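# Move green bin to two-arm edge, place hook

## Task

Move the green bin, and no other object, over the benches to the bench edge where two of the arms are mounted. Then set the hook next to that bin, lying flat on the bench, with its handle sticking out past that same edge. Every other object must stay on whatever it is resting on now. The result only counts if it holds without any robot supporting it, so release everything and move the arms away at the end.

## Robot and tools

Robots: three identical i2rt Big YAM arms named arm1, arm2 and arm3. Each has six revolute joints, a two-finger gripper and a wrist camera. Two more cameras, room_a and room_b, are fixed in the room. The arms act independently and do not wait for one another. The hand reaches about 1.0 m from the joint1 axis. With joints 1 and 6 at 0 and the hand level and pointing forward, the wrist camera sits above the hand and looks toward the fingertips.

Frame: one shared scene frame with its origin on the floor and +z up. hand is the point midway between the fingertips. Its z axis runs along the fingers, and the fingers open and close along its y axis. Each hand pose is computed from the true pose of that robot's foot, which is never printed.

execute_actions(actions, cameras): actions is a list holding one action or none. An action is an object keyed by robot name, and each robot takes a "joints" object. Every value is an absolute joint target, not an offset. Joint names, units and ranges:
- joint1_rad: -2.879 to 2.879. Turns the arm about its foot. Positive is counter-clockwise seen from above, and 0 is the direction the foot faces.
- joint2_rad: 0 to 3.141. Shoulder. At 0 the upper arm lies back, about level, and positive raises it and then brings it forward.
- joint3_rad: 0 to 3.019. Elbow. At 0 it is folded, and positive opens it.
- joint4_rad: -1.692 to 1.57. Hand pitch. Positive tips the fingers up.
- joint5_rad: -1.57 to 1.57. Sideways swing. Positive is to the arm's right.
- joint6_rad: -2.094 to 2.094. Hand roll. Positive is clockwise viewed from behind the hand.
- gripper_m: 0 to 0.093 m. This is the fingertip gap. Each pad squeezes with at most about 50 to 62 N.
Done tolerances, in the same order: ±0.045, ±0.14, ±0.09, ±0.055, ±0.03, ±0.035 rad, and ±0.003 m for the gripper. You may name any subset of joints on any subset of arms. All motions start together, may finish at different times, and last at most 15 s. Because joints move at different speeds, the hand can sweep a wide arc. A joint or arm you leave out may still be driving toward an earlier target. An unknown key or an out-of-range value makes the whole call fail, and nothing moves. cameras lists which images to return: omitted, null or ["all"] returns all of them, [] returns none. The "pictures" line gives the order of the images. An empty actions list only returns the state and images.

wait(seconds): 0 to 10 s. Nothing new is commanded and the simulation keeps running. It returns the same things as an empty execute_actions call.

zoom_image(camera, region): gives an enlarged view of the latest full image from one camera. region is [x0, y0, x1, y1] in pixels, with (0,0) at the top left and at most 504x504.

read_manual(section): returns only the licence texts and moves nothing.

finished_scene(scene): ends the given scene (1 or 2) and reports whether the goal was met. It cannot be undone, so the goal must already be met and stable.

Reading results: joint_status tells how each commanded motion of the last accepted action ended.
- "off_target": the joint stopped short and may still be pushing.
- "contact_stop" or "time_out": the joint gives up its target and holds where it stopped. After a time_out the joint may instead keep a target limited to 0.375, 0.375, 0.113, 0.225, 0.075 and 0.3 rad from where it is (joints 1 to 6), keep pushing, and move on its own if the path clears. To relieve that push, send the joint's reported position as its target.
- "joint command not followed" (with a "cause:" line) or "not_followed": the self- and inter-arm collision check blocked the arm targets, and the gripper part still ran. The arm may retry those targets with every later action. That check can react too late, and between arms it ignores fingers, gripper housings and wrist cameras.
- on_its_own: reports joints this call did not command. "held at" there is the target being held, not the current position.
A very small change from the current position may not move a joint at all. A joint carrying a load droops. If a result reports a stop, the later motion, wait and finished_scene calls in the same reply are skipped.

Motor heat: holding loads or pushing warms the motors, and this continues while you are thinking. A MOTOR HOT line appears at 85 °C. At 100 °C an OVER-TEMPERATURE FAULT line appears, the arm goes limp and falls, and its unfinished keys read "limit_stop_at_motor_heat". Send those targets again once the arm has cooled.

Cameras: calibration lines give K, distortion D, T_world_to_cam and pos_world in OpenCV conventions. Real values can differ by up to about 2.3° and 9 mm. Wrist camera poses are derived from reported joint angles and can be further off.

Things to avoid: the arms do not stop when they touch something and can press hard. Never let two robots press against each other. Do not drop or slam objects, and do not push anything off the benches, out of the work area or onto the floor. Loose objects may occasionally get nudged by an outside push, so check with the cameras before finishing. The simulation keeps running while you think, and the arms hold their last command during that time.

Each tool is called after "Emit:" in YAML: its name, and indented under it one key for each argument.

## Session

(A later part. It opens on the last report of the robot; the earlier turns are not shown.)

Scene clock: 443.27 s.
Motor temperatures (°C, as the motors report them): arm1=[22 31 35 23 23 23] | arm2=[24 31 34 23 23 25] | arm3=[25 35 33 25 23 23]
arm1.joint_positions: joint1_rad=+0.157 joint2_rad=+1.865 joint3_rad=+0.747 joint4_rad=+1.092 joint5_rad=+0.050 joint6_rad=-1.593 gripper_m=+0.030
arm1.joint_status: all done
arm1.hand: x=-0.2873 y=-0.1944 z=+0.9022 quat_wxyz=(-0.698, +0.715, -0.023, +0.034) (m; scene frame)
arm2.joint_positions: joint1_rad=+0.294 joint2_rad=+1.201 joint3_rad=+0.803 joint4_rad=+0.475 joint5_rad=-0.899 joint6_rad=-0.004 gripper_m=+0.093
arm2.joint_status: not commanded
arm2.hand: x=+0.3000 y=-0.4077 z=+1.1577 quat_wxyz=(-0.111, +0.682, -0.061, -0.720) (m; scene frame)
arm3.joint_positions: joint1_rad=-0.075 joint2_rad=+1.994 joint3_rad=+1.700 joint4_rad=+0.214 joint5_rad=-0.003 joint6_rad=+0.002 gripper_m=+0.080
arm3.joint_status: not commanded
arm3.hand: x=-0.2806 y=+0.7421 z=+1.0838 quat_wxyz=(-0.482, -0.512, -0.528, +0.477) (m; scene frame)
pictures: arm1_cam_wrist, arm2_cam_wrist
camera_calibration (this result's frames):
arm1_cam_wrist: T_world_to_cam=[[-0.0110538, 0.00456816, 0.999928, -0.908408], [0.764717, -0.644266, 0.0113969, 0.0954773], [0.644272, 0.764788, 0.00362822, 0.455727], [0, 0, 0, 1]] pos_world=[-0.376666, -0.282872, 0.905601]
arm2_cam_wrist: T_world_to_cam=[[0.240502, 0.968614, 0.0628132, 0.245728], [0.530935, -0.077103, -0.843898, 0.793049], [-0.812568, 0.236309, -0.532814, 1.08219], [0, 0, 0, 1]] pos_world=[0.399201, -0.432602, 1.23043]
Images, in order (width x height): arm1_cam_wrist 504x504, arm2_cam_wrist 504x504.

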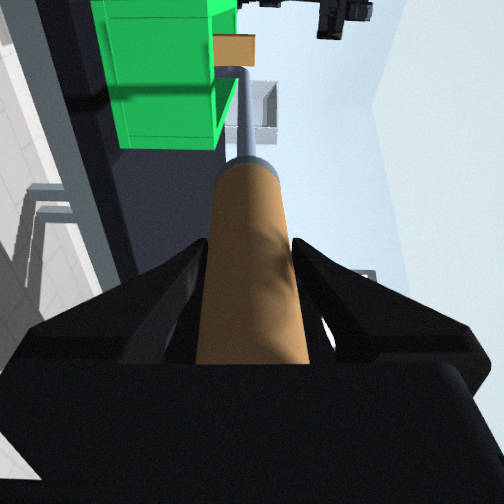

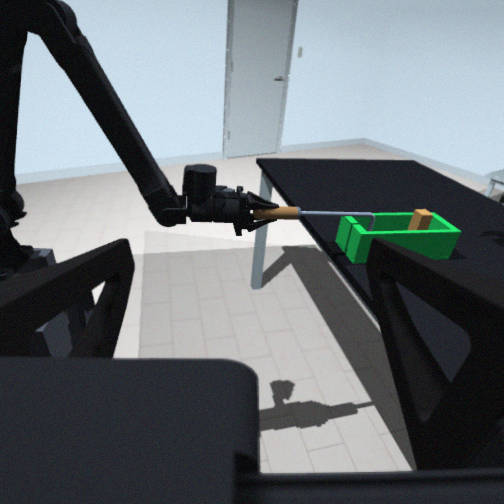

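Emit:
execute_actions:
  actions:
    - {"arm1":{"joints":{"joint2_rad":1.76,"joint3_rad":1.04,"joint4_rad":0.97}}}
  cameras: ["arm2_cam_wrist"]

Scene clock: 453.90 s.
Motor temperatures (°C, as the motors report them): arm1=[22 30 35 23 23 23] | arm2=[24 31 34 23 23 25] | arm3=[25 35 33 25 23 23]
arm1.joint_positions: joint1_rad=+0.157 joint2_rad=+1.798 joint3_rad=+0.974 joint4_rad=+0.943 joint5_rad=+0.050 joint6_rad=-1.593 gripper_m=+0.030
arm1.joint_status: all done
arm1.hand: x=-0.2845 y=-0.1275 z=+1.0119 quat_wxyz=(-0.748, +0.662, -0.024, +0.035) (m; scene frame)
arm2.joint_positions: joint1_rad=+0.294 joint2_rad=+1.201 joint3_rad=+0.803 joint4_rad=+0.475 joint5_rad=-0.899 joint6_rad=-0.004 gripper_m=+0.093
arm2.joint_status: not commanded
arm2.hand: x=+0.3000 y=-0.4077 z=+1.1577 quat_wxyz=(-0.111, +0.682, -0.061, -0.720) (m; scene frame)
arm3.joint_positions: joint1_rad=-0.075 joint2_rad=+1.994 joint3_rad=+1.700 joint4_rad=+0.214 joint5_rad=-0.003 joint6_rad=+0.002 gripper_m=+0.080
arm3.joint_status: not commanded
arm3.hand: x=-0.2806 y=+0.7421 z=+1.0838 quat_wxyz=(-0.482, -0.512, -0.528, +0.477) (m; scene frame)
pictures: arm2_cam_wrist
camera_calibration (this result's frames):
arm2_cam_wrist: T_world_to_cam=[[0.240502, 0.968614, 0.0628132, 0.245728], [0.530935, -0.077103, -0.843898, 0.793049], [-0.812568, 0.236309, -0.532814, 1.08219], [0, 0, 0, 1]] pos_world=[0.399201, -0.432602, 1.23043]
Images, in order (width x height): arm2_cam_wrist 504x504.

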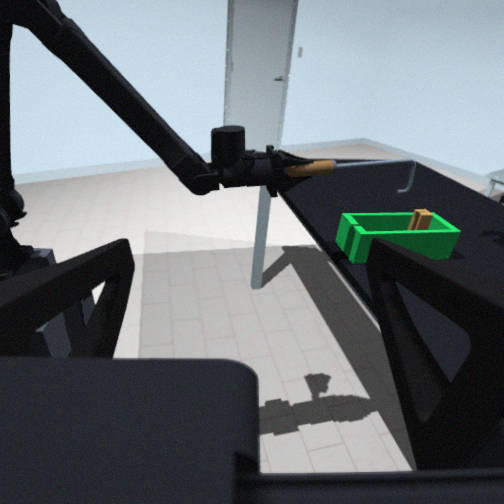

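Emit:
execute_actions:
  actions:
    - {"arm1":{"joints":{"joint1_rad":0.405,"joint5_rad":0.22,"joint2_rad":1.96,"joint3_rad":1.27}}}
  cameras: []

Emit:
execute_actions:
  actions:
    - {"arm1":{"joints":{"joint2_rad":2.11}}}
  cameras: ["arm1_cam_wrist","arm3_cam_wrist"]

Scene clock: 464.90 s.
Motor temperatures (°C, as the motors report them): arm1=[22 30 38 23 23 23] | arm2=[24 31 34 23 23 25] | arm3=[25 36 33 25 23 23]
arm1.joint_positions: joint1_rad=+0.403 joint2_rad=+2.014 joint3_rad=+1.180 joint4_rad=+0.936 joint5_rad=+0.221 joint6_rad=-1.593 gripper_m=+0.030
arm1.joint_status: joint3_rad time_out (moved +0.206 of +0.296); the others done
arm1.on_its_own: joint3_rad reads +1.180 and still pushes toward +1.270 since a time_out
arm1.hand: x=-0.4355 y=-0.0697 z=+0.9652 quat_wxyz=(-0.743, +0.670, -0.005, +0.001) (m; scene frame)
arm2.joint_positions: joint1_rad=+0.294 joint2_rad=+1.201 joint3_rad=+0.803 joint4_rad=+0.475 joint5_rad=-0.899 joint6_rad=-0.004 gripper_m=+0.093
arm2.joint_status: not commanded
arm2.hand: x=+0.3000 y=-0.4077 z=+1.1577 quat_wxyz=(-0.111, +0.682, -0.061, -0.720) (m; scene frame)
arm3.joint_positions: joint1_rad=-0.075 joint2_rad=+1.994 joint3_rad=+1.700 joint4_rad=+0.214 joint5_rad=-0.003 joint6_rad=+0.002 gripper_m=+0.080
arm3.joint_status: not commanded
arm3.hand: x=-0.2806 y=+0.7421 z=+1.0838 quat_wxyz=(-0.482, -0.512, -0.528, +0.477) (m; scene frame)
pictures: none
No camera images: the call's "cameras" was empty. Leave "cameras" out to get every camera's image.

not run: a stop came earlier in this reply.

Emit:
execute_actions:
  actions:
    - {"arm1":{"joints":{"joint2_rad":2.08}}}
  cameras: ["arm1_cam_wrist","arm3_cam_wrist"]

Scene clock: 470.33 s.
Motor temperatures (°C, as the motors report them): arm1=[22 30 39 23 23 23] | arm2=[24 31 34 23 23 25] | arm3=[25 36 34 25 23 23]
arm1.joint_positions: joint1_rad=+0.403 joint2_rad=+2.140 joint3_rad=+1.198 joint4_rad=+0.933 joint5_rad=+0.221 joint6_rad=-1.594 gripper_m=+0.030
arm1.joint_status: all done
arm1.hand: x=-0.4374 y=-0.0627 z=+0.8819 quat_wxyz=(-0.705, +0.709, +0.004, +0.009) (m; scene frame)
arm2.joint_positions: joint1_rad=+0.294 joint2_rad=+1.201 joint3_rad=+0.803 joint4_rad=+0.475 joint5_rad=-0.899 joint6_rad=-0.004 gripper_m=+0.093
arm2.joint_status: not commanded
arm2.hand: x=+0.3000 y=-0.4077 z=+1.1577 quat_wxyz=(-0.111, +0.682, -0.061, -0.720) (m; scene frame)
arm3.joint_positions: joint1_rad=-0.075 joint2_rad=+1.994 joint3_rad=+1.700 joint4_rad=+0.214 joint5_rad=-0.003 joint6_rad=+0.002 gripper_m=+0.080
arm3.joint_status: not commanded
arm3.hand: x=-0.2806 y=+0.7421 z=+1.0838 quat_wxyz=(-0.482, -0.512, -0.528, +0.477) (m; scene frame)
pictures: arm1_cam_wrist, arm3_cam_wrist
camera_calibration (this result's frames):
arm1_cam_wrist: T_world_to_cam=[[-0.013491, -0.0136552, 0.999816, -0.892519], [0.810202, -0.586144, 0.00292708, 0.326437], [0.585996, 0.810092, 0.0189711, 0.415611], [0, 0, 0, 1]] pos_world=[-0.520067, -0.157532, 0.883514]
arm3_cam_wrist: T_world_to_cam=[[-0.999854, -0.0126258, 0.0115243, -0.285388], [-0.016953, 0.645825, -0.763297, 0.348473], [0.00219461, -0.763381, -0.645945, 1.39182], [0, 0, 0, 1]] pos_world=[-0.282493, 0.83383, 1.16831]
Images, in order (width x height): arm1_cam_wrist 504x504, arm3_cam_wrist 504x504.

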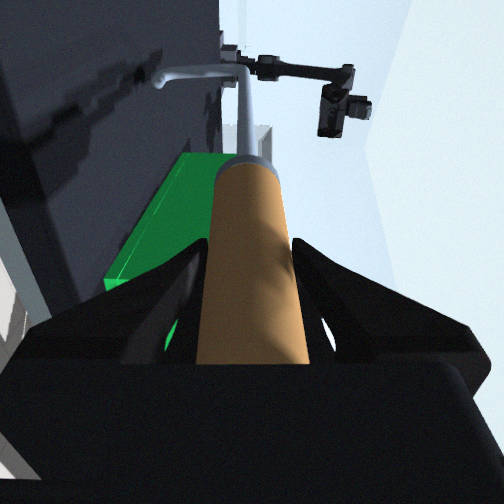

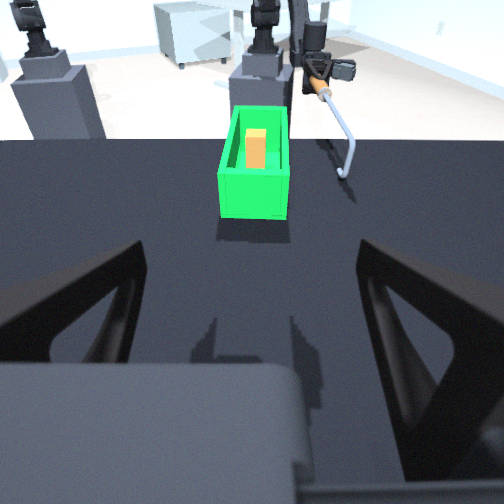

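Emit:
execute_actions:
  actions:
    - {"arm1":{"joints":{"joint2_rad":2.14,"joint4_rad":1.03,"joint6_rad":-0.7}}}
  cameras: []

Emit:
execute_actions:
  actions:
    - {"arm1":{"joints":{"joint2_rad":2.27,"joint4_rad":1.11,"joint6_rad":0.0}}}
  cameras: ["arm1_cam_wrist","arm3_cam_wrist"]

Scene clock: 478.50 s.
Motor temperatures (°C, as the motors report them): arm1=[22 31 39 23 23 23] | arm2=[24 31 34 23 23 25] | arm3=[25 36 34 25 23 23]
arm1.joint_positions: joint1_rad=+0.402 joint2_rad=+2.177 joint3_rad=+1.198 joint4_rad=+0.981 joint5_rad=+0.222 joint6_rad=-0.710 gripper_m=+0.030
arm1.joint_status: all done
arm1.hand: x=-0.4369 y=-0.0638 z=+0.8664 quat_wxyz=(-0.645, +0.639, -0.299, -0.295) (m; scene frame)
arm2.joint_positions: joint1_rad=+0.294 joint2_rad=+1.201 joint3_rad=+0.803 joint4_rad=+0.475 joint5_rad=-0.899 joint6_rad=-0.004 gripper_m=+0.093
arm2.joint_status: not commanded
arm2.hand: x=+0.3000 y=-0.4077 z=+1.1577 quat_wxyz=(-0.111, +0.682, -0.061, -0.720) (m; scene frame)
arm3.joint_positions: joint1_rad=-0.075 joint2_rad=+1.994 joint3_rad=+1.700 joint4_rad=+0.214 joint5_rad=-0.003 joint6_rad=+0.002 gripper_m=+0.080
arm3.joint_status: not commanded
arm3.hand: x=-0.2806 y=+0.7421 z=+1.0838 quat_wxyz=(-0.482, -0.512, -0.528, +0.477) (m; scene frame)
pictures: none
No camera images: the call's "cameras" was empty. Leave "cameras" out to get every camera's image.

Scene clock: 480.17 s.
Motor temperatures (°C, as the motors report them): arm1=[22 31 39 23 23 23] | arm2=[24 31 34 23 23 25] | arm3=[25 36 34 25 23 23]
arm1.joint_positions: joint1_rad=+0.402 joint2_rad=+2.294 joint3_rad=+1.218 joint4_rad=+1.090 joint5_rad=+0.222 joint6_rad=-0.012 gripper_m=+0.030
arm1.joint_status: all done
arm1.hand: x=-0.4368 y=-0.0653 z=+0.8170 quat_wxyz=(-0.507, +0.494, -0.497, -0.502) (m; scene frame)
arm2.joint_positions: joint1_rad=+0.294 joint2_rad=+1.201 joint3_rad=+0.803 joint4_rad=+0.475 joint5_rad=-0.899 joint6_rad=-0.004 gripper_m=+0.093
arm2.joint_status: not commanded
arm2.hand: x=+0.3000 y=-0.4077 z=+1.1577 quat_wxyz=(-0.111, +0.682, -0.061, -0.720) (m; scene frame)
arm3.joint_positions: joint1_rad=-0.075 joint2_rad=+1.994 joint3_rad=+1.700 joint4_rad=+0.214 joint5_rad=-0.003 joint6_rad=+0.002 gripper_m=+0.080
arm3.joint_status: not commanded
arm3.hand: x=-0.2806 y=+0.7421 z=+1.0838 quat_wxyz=(-0.482, -0.512, -0.528, +0.477) (m; scene frame)
pictures: arm1_cam_wrist, arm3_cam_wrist
camera_calibration (this result's frames):
arm1_cam_wrist: T_world_to_cam=[[0.999635, -0.0268688, -0.00286165, 0.43318], [-0.017561, -0.565527, -0.824543, 0.6404], [0.0205361, 0.824292, -0.565792, 0.650268], [0, 0, 0, 1]] pos_world=[-0.435129, -0.162209, 0.897193]
arm3_cam_wrist: T_world_to_cam=[[-0.999854, -0.0126258, 0.0115243, -0.285388], [-0.016953, 0.645825, -0.763297, 0.348473], [0.00219461, -0.763381, -0.645945, 1.39182], [0, 0, 0, 1]] pos_world=[-0.282493, 0.83383, 1.16831]
Images, in order (width x height): arm1_cam_wrist 504x504, arm3_cam_wrist 504x504.

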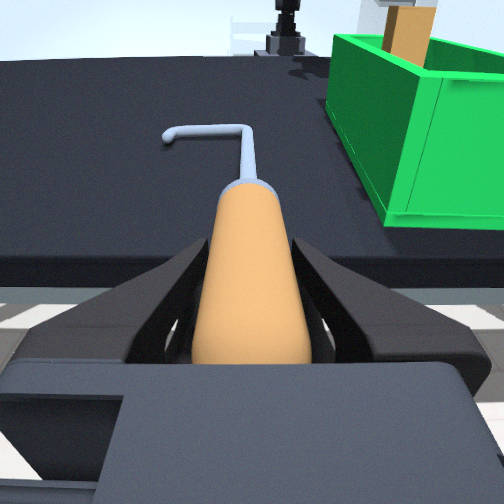

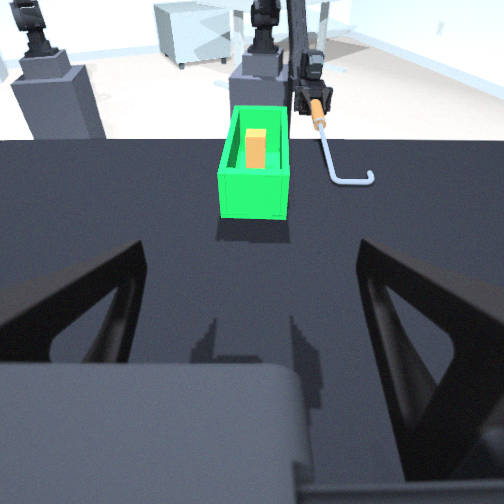

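Emit:
execute_actions:
  actions:
    - {"arm1":{"joints":{"joint2_rad":2.305}},"arm3":{"joints":{"joint2_rad":1.3,"joint3_rad":1.0}}}
  cameras: []

Emit:
execute_actions:
  actions:
    - {"arm1":{"joints":{"gripper_m":0.08}}}
  cameras: ["arm1_cam_wrist"]

Scene clock: 488.00 s.
Motor temperatures (°C, as the motors report them): arm1=[22 31 38 23 23 23] | arm2=[24 31 34 23 23 25] | arm3=[25 36 34 25 23 23]
arm1.joint_positions: joint1_rad=+0.402 joint2_rad=+2.317 joint3_rad=+1.220 joint4_rad=+1.091 joint5_rad=+0.222 joint6_rad=+0.002 gripper_m=+0.030
arm1.joint_status: all done
arm1.hand: x=-0.4365 y=-0.0671 z=+0.8008 quat_wxyz=(-0.500, +0.497, -0.504, -0.499) (m; scene frame)
arm2.joint_positions: joint1_rad=+0.294 joint2_rad=+1.201 joint3_rad=+0.803 joint4_rad=+0.475 joint5_rad=-0.899 joint6_rad=-0.004 gripper_m=+0.093
arm2.joint_status: not commanded
arm2.hand: x=+0.3000 y=-0.4077 z=+1.1577 quat_wxyz=(-0.111, +0.682, -0.061, -0.720) (m; scene frame)
arm3.joint_positions: joint1_rad=-0.075 joint2_rad=+1.291 joint3_rad=+1.005 joint4_rad=+0.214 joint5_rad=-0.003 joint6_rad=+0.002 gripper_m=+0.080
arm3.joint_status: all done
arm3.hand: x=-0.2844 y=+0.9977 z=+1.1541 quat_wxyz=(-0.484, -0.510, -0.526, +0.479) (m; scene frame)
pictures: none
No camera images: the call's "cameras" was empty. Leave "cameras" out to get every camera's image.

Scene clock: 488.67 s.
Motor temperatures (°C, as the motors report them): arm1=[22 31 38 23 23 23] | arm2=[24 31 34 23 23 25] | arm3=[25 35 34 25 23 23]
arm1.joint_positions: joint1_rad=+0.402 joint2_rad=+2.317 joint3_rad=+1.226 joint4_rad=+1.091 joint5_rad=+0.222 joint6_rad=+0.002 gripper_m=+0.080
arm1.joint_status: all done
arm1.hand: x=-0.4369 y=-0.0650 z=+0.8033 quat_wxyz=(-0.501, +0.495, -0.503, -0.501) (m; scene frame)
arm2.joint_positions: joint1_rad=+0.294 joint2_rad=+1.201 joint3_rad=+0.803 joint4_rad=+0.475 joint5_rad=-0.899 joint6_rad=-0.004 gripper_m=+0.093
arm2.joint_status: not commanded
arm2.hand: x=+0.3000 y=-0.4077 z=+1.1577 quat_wxyz=(-0.111, +0.682, -0.061, -0.720) (m; scene frame)
arm3.joint_positions: joint1_rad=-0.075 joint2_rad=+1.291 joint3_rad=+1.005 joint4_rad=+0.214 joint5_rad=-0.003 joint6_rad=+0.002 gripper_m=+0.080
arm3.joint_status: not commanded
arm3.hand: x=-0.2844 y=+0.9977 z=+1.1541 quat_wxyz=(-0.484, -0.510, -0.526, +0.479) (m; scene frame)
pictures: arm1_cam_wrist
camera_calibration (this result's frames):
arm1_cam_wrist: T_world_to_cam=[[0.999547, -0.0267596, -0.0138086, 0.442029], [-0.0267306, -0.577359, -0.816053, 0.617671], [0.0138647, 0.816052, -0.577812, 0.648557], [0, 0, 0, 1]] pos_world=[-0.43431, -0.16081, 0.8849]
Images, in order (width x height): arm1_cam_wrist 504x504.

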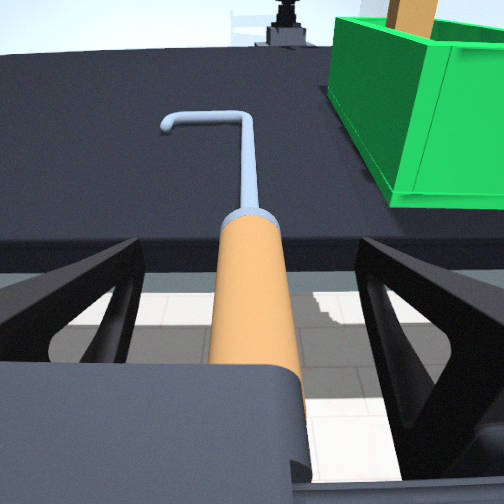

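Emit:
execute_actions:
  actions:
    - {"arm1":{"joints":{"joint2_rad":1.6,"joint3_rad":0.6}}}
  cameras: ["room_b","arm2_cam_wrist"]

Emit:
zoom_image:
  camera: "room_b"
  region: [160, 220, 310, 330]

Scene clock: 494.87 s.
Motor temperatures (°C, as the motors report them): arm1=[22 31 37 23 23 23] | arm2=[24 31 34 23 23 25] | arm3=[25 34 34 25 23 23]
arm1.joint_positions: joint1_rad=+0.402 joint2_rad=+1.608 joint3_rad=+0.600 joint4_rad=+1.100 joint5_rad=+0.222 joint6_rad=+0.002 gripper_m=+0.080
arm1.joint_status: all done
arm1.hand: x=-0.3937 y=-0.2595 z=+0.9846 quat_wxyz=(-0.518, +0.467, -0.485, -0.528) (m; scene frame)
arm2.joint_positions: joint1_rad=+0.294 joint2_rad=+1.201 joint3_rad=+0.803 joint4_rad=+0.475 joint5_rad=-0.899 joint6_rad=-0.004 gripper_m=+0.093
arm2.joint_status: not commanded
arm2.hand: x=+0.3000 y=-0.4077 z=+1.1577 quat_wxyz=(-0.111, +0.682, -0.061, -0.720) (m; scene frame)
arm3.joint_positions: joint1_rad=-0.075 joint2_rad=+1.291 joint3_rad=+1.005 joint4_rad=+0.214 joint5_rad=-0.003 joint6_rad=+0.002 gripper_m=+0.080
arm3.joint_status: not commanded
arm3.hand: x=-0.2844 y=+0.9977 z=+1.1541 quat_wxyz=(-0.484, -0.510, -0.526, +0.479) (m; scene frame)
pictures: arm2_cam_wrist, room_b
camera_calibration (this result's frames):
arm2_cam_wrist: T_world_to_cam=[[0.240502, 0.968614, 0.0628132, 0.245728], [0.530935, -0.077103, -0.843898, 0.793049], [-0.812568, 0.236309, -0.532814, 1.08219], [0, 0, 0, 1]] pos_world=[0.399201, -0.432602, 1.23043]
Images, in order (width x height): arm2_cam_wrist 504x504, room_b 504x504.

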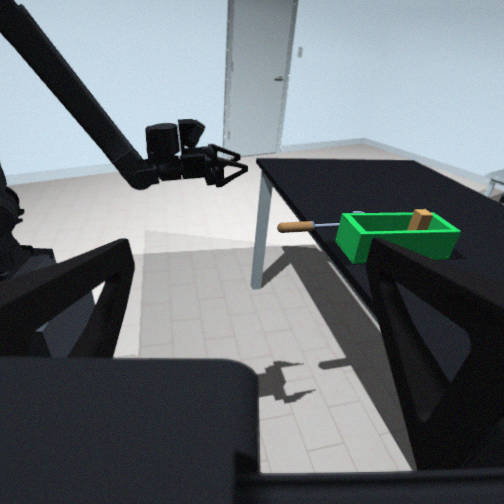

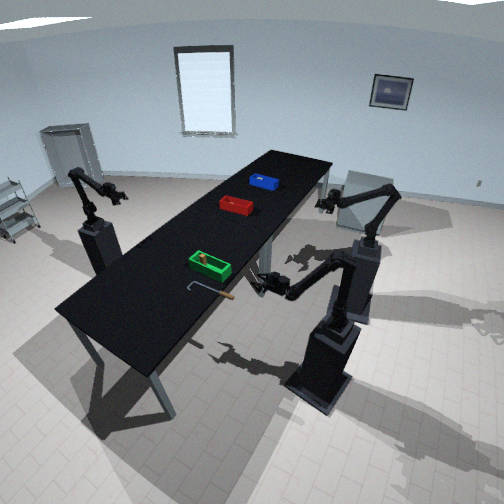

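Region (160, 220, 310, 330) of room_b's 504x504 image, scaled by 3.360, with more detail than that image has; it fills the top 370 rows of this view, and the rest is white.

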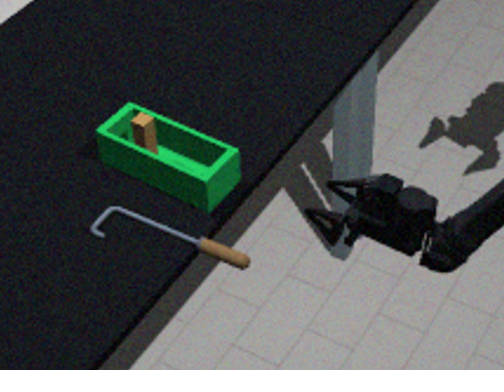

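Emit:
finished_scene:
  scene: 1

The scene is finished: the task was done.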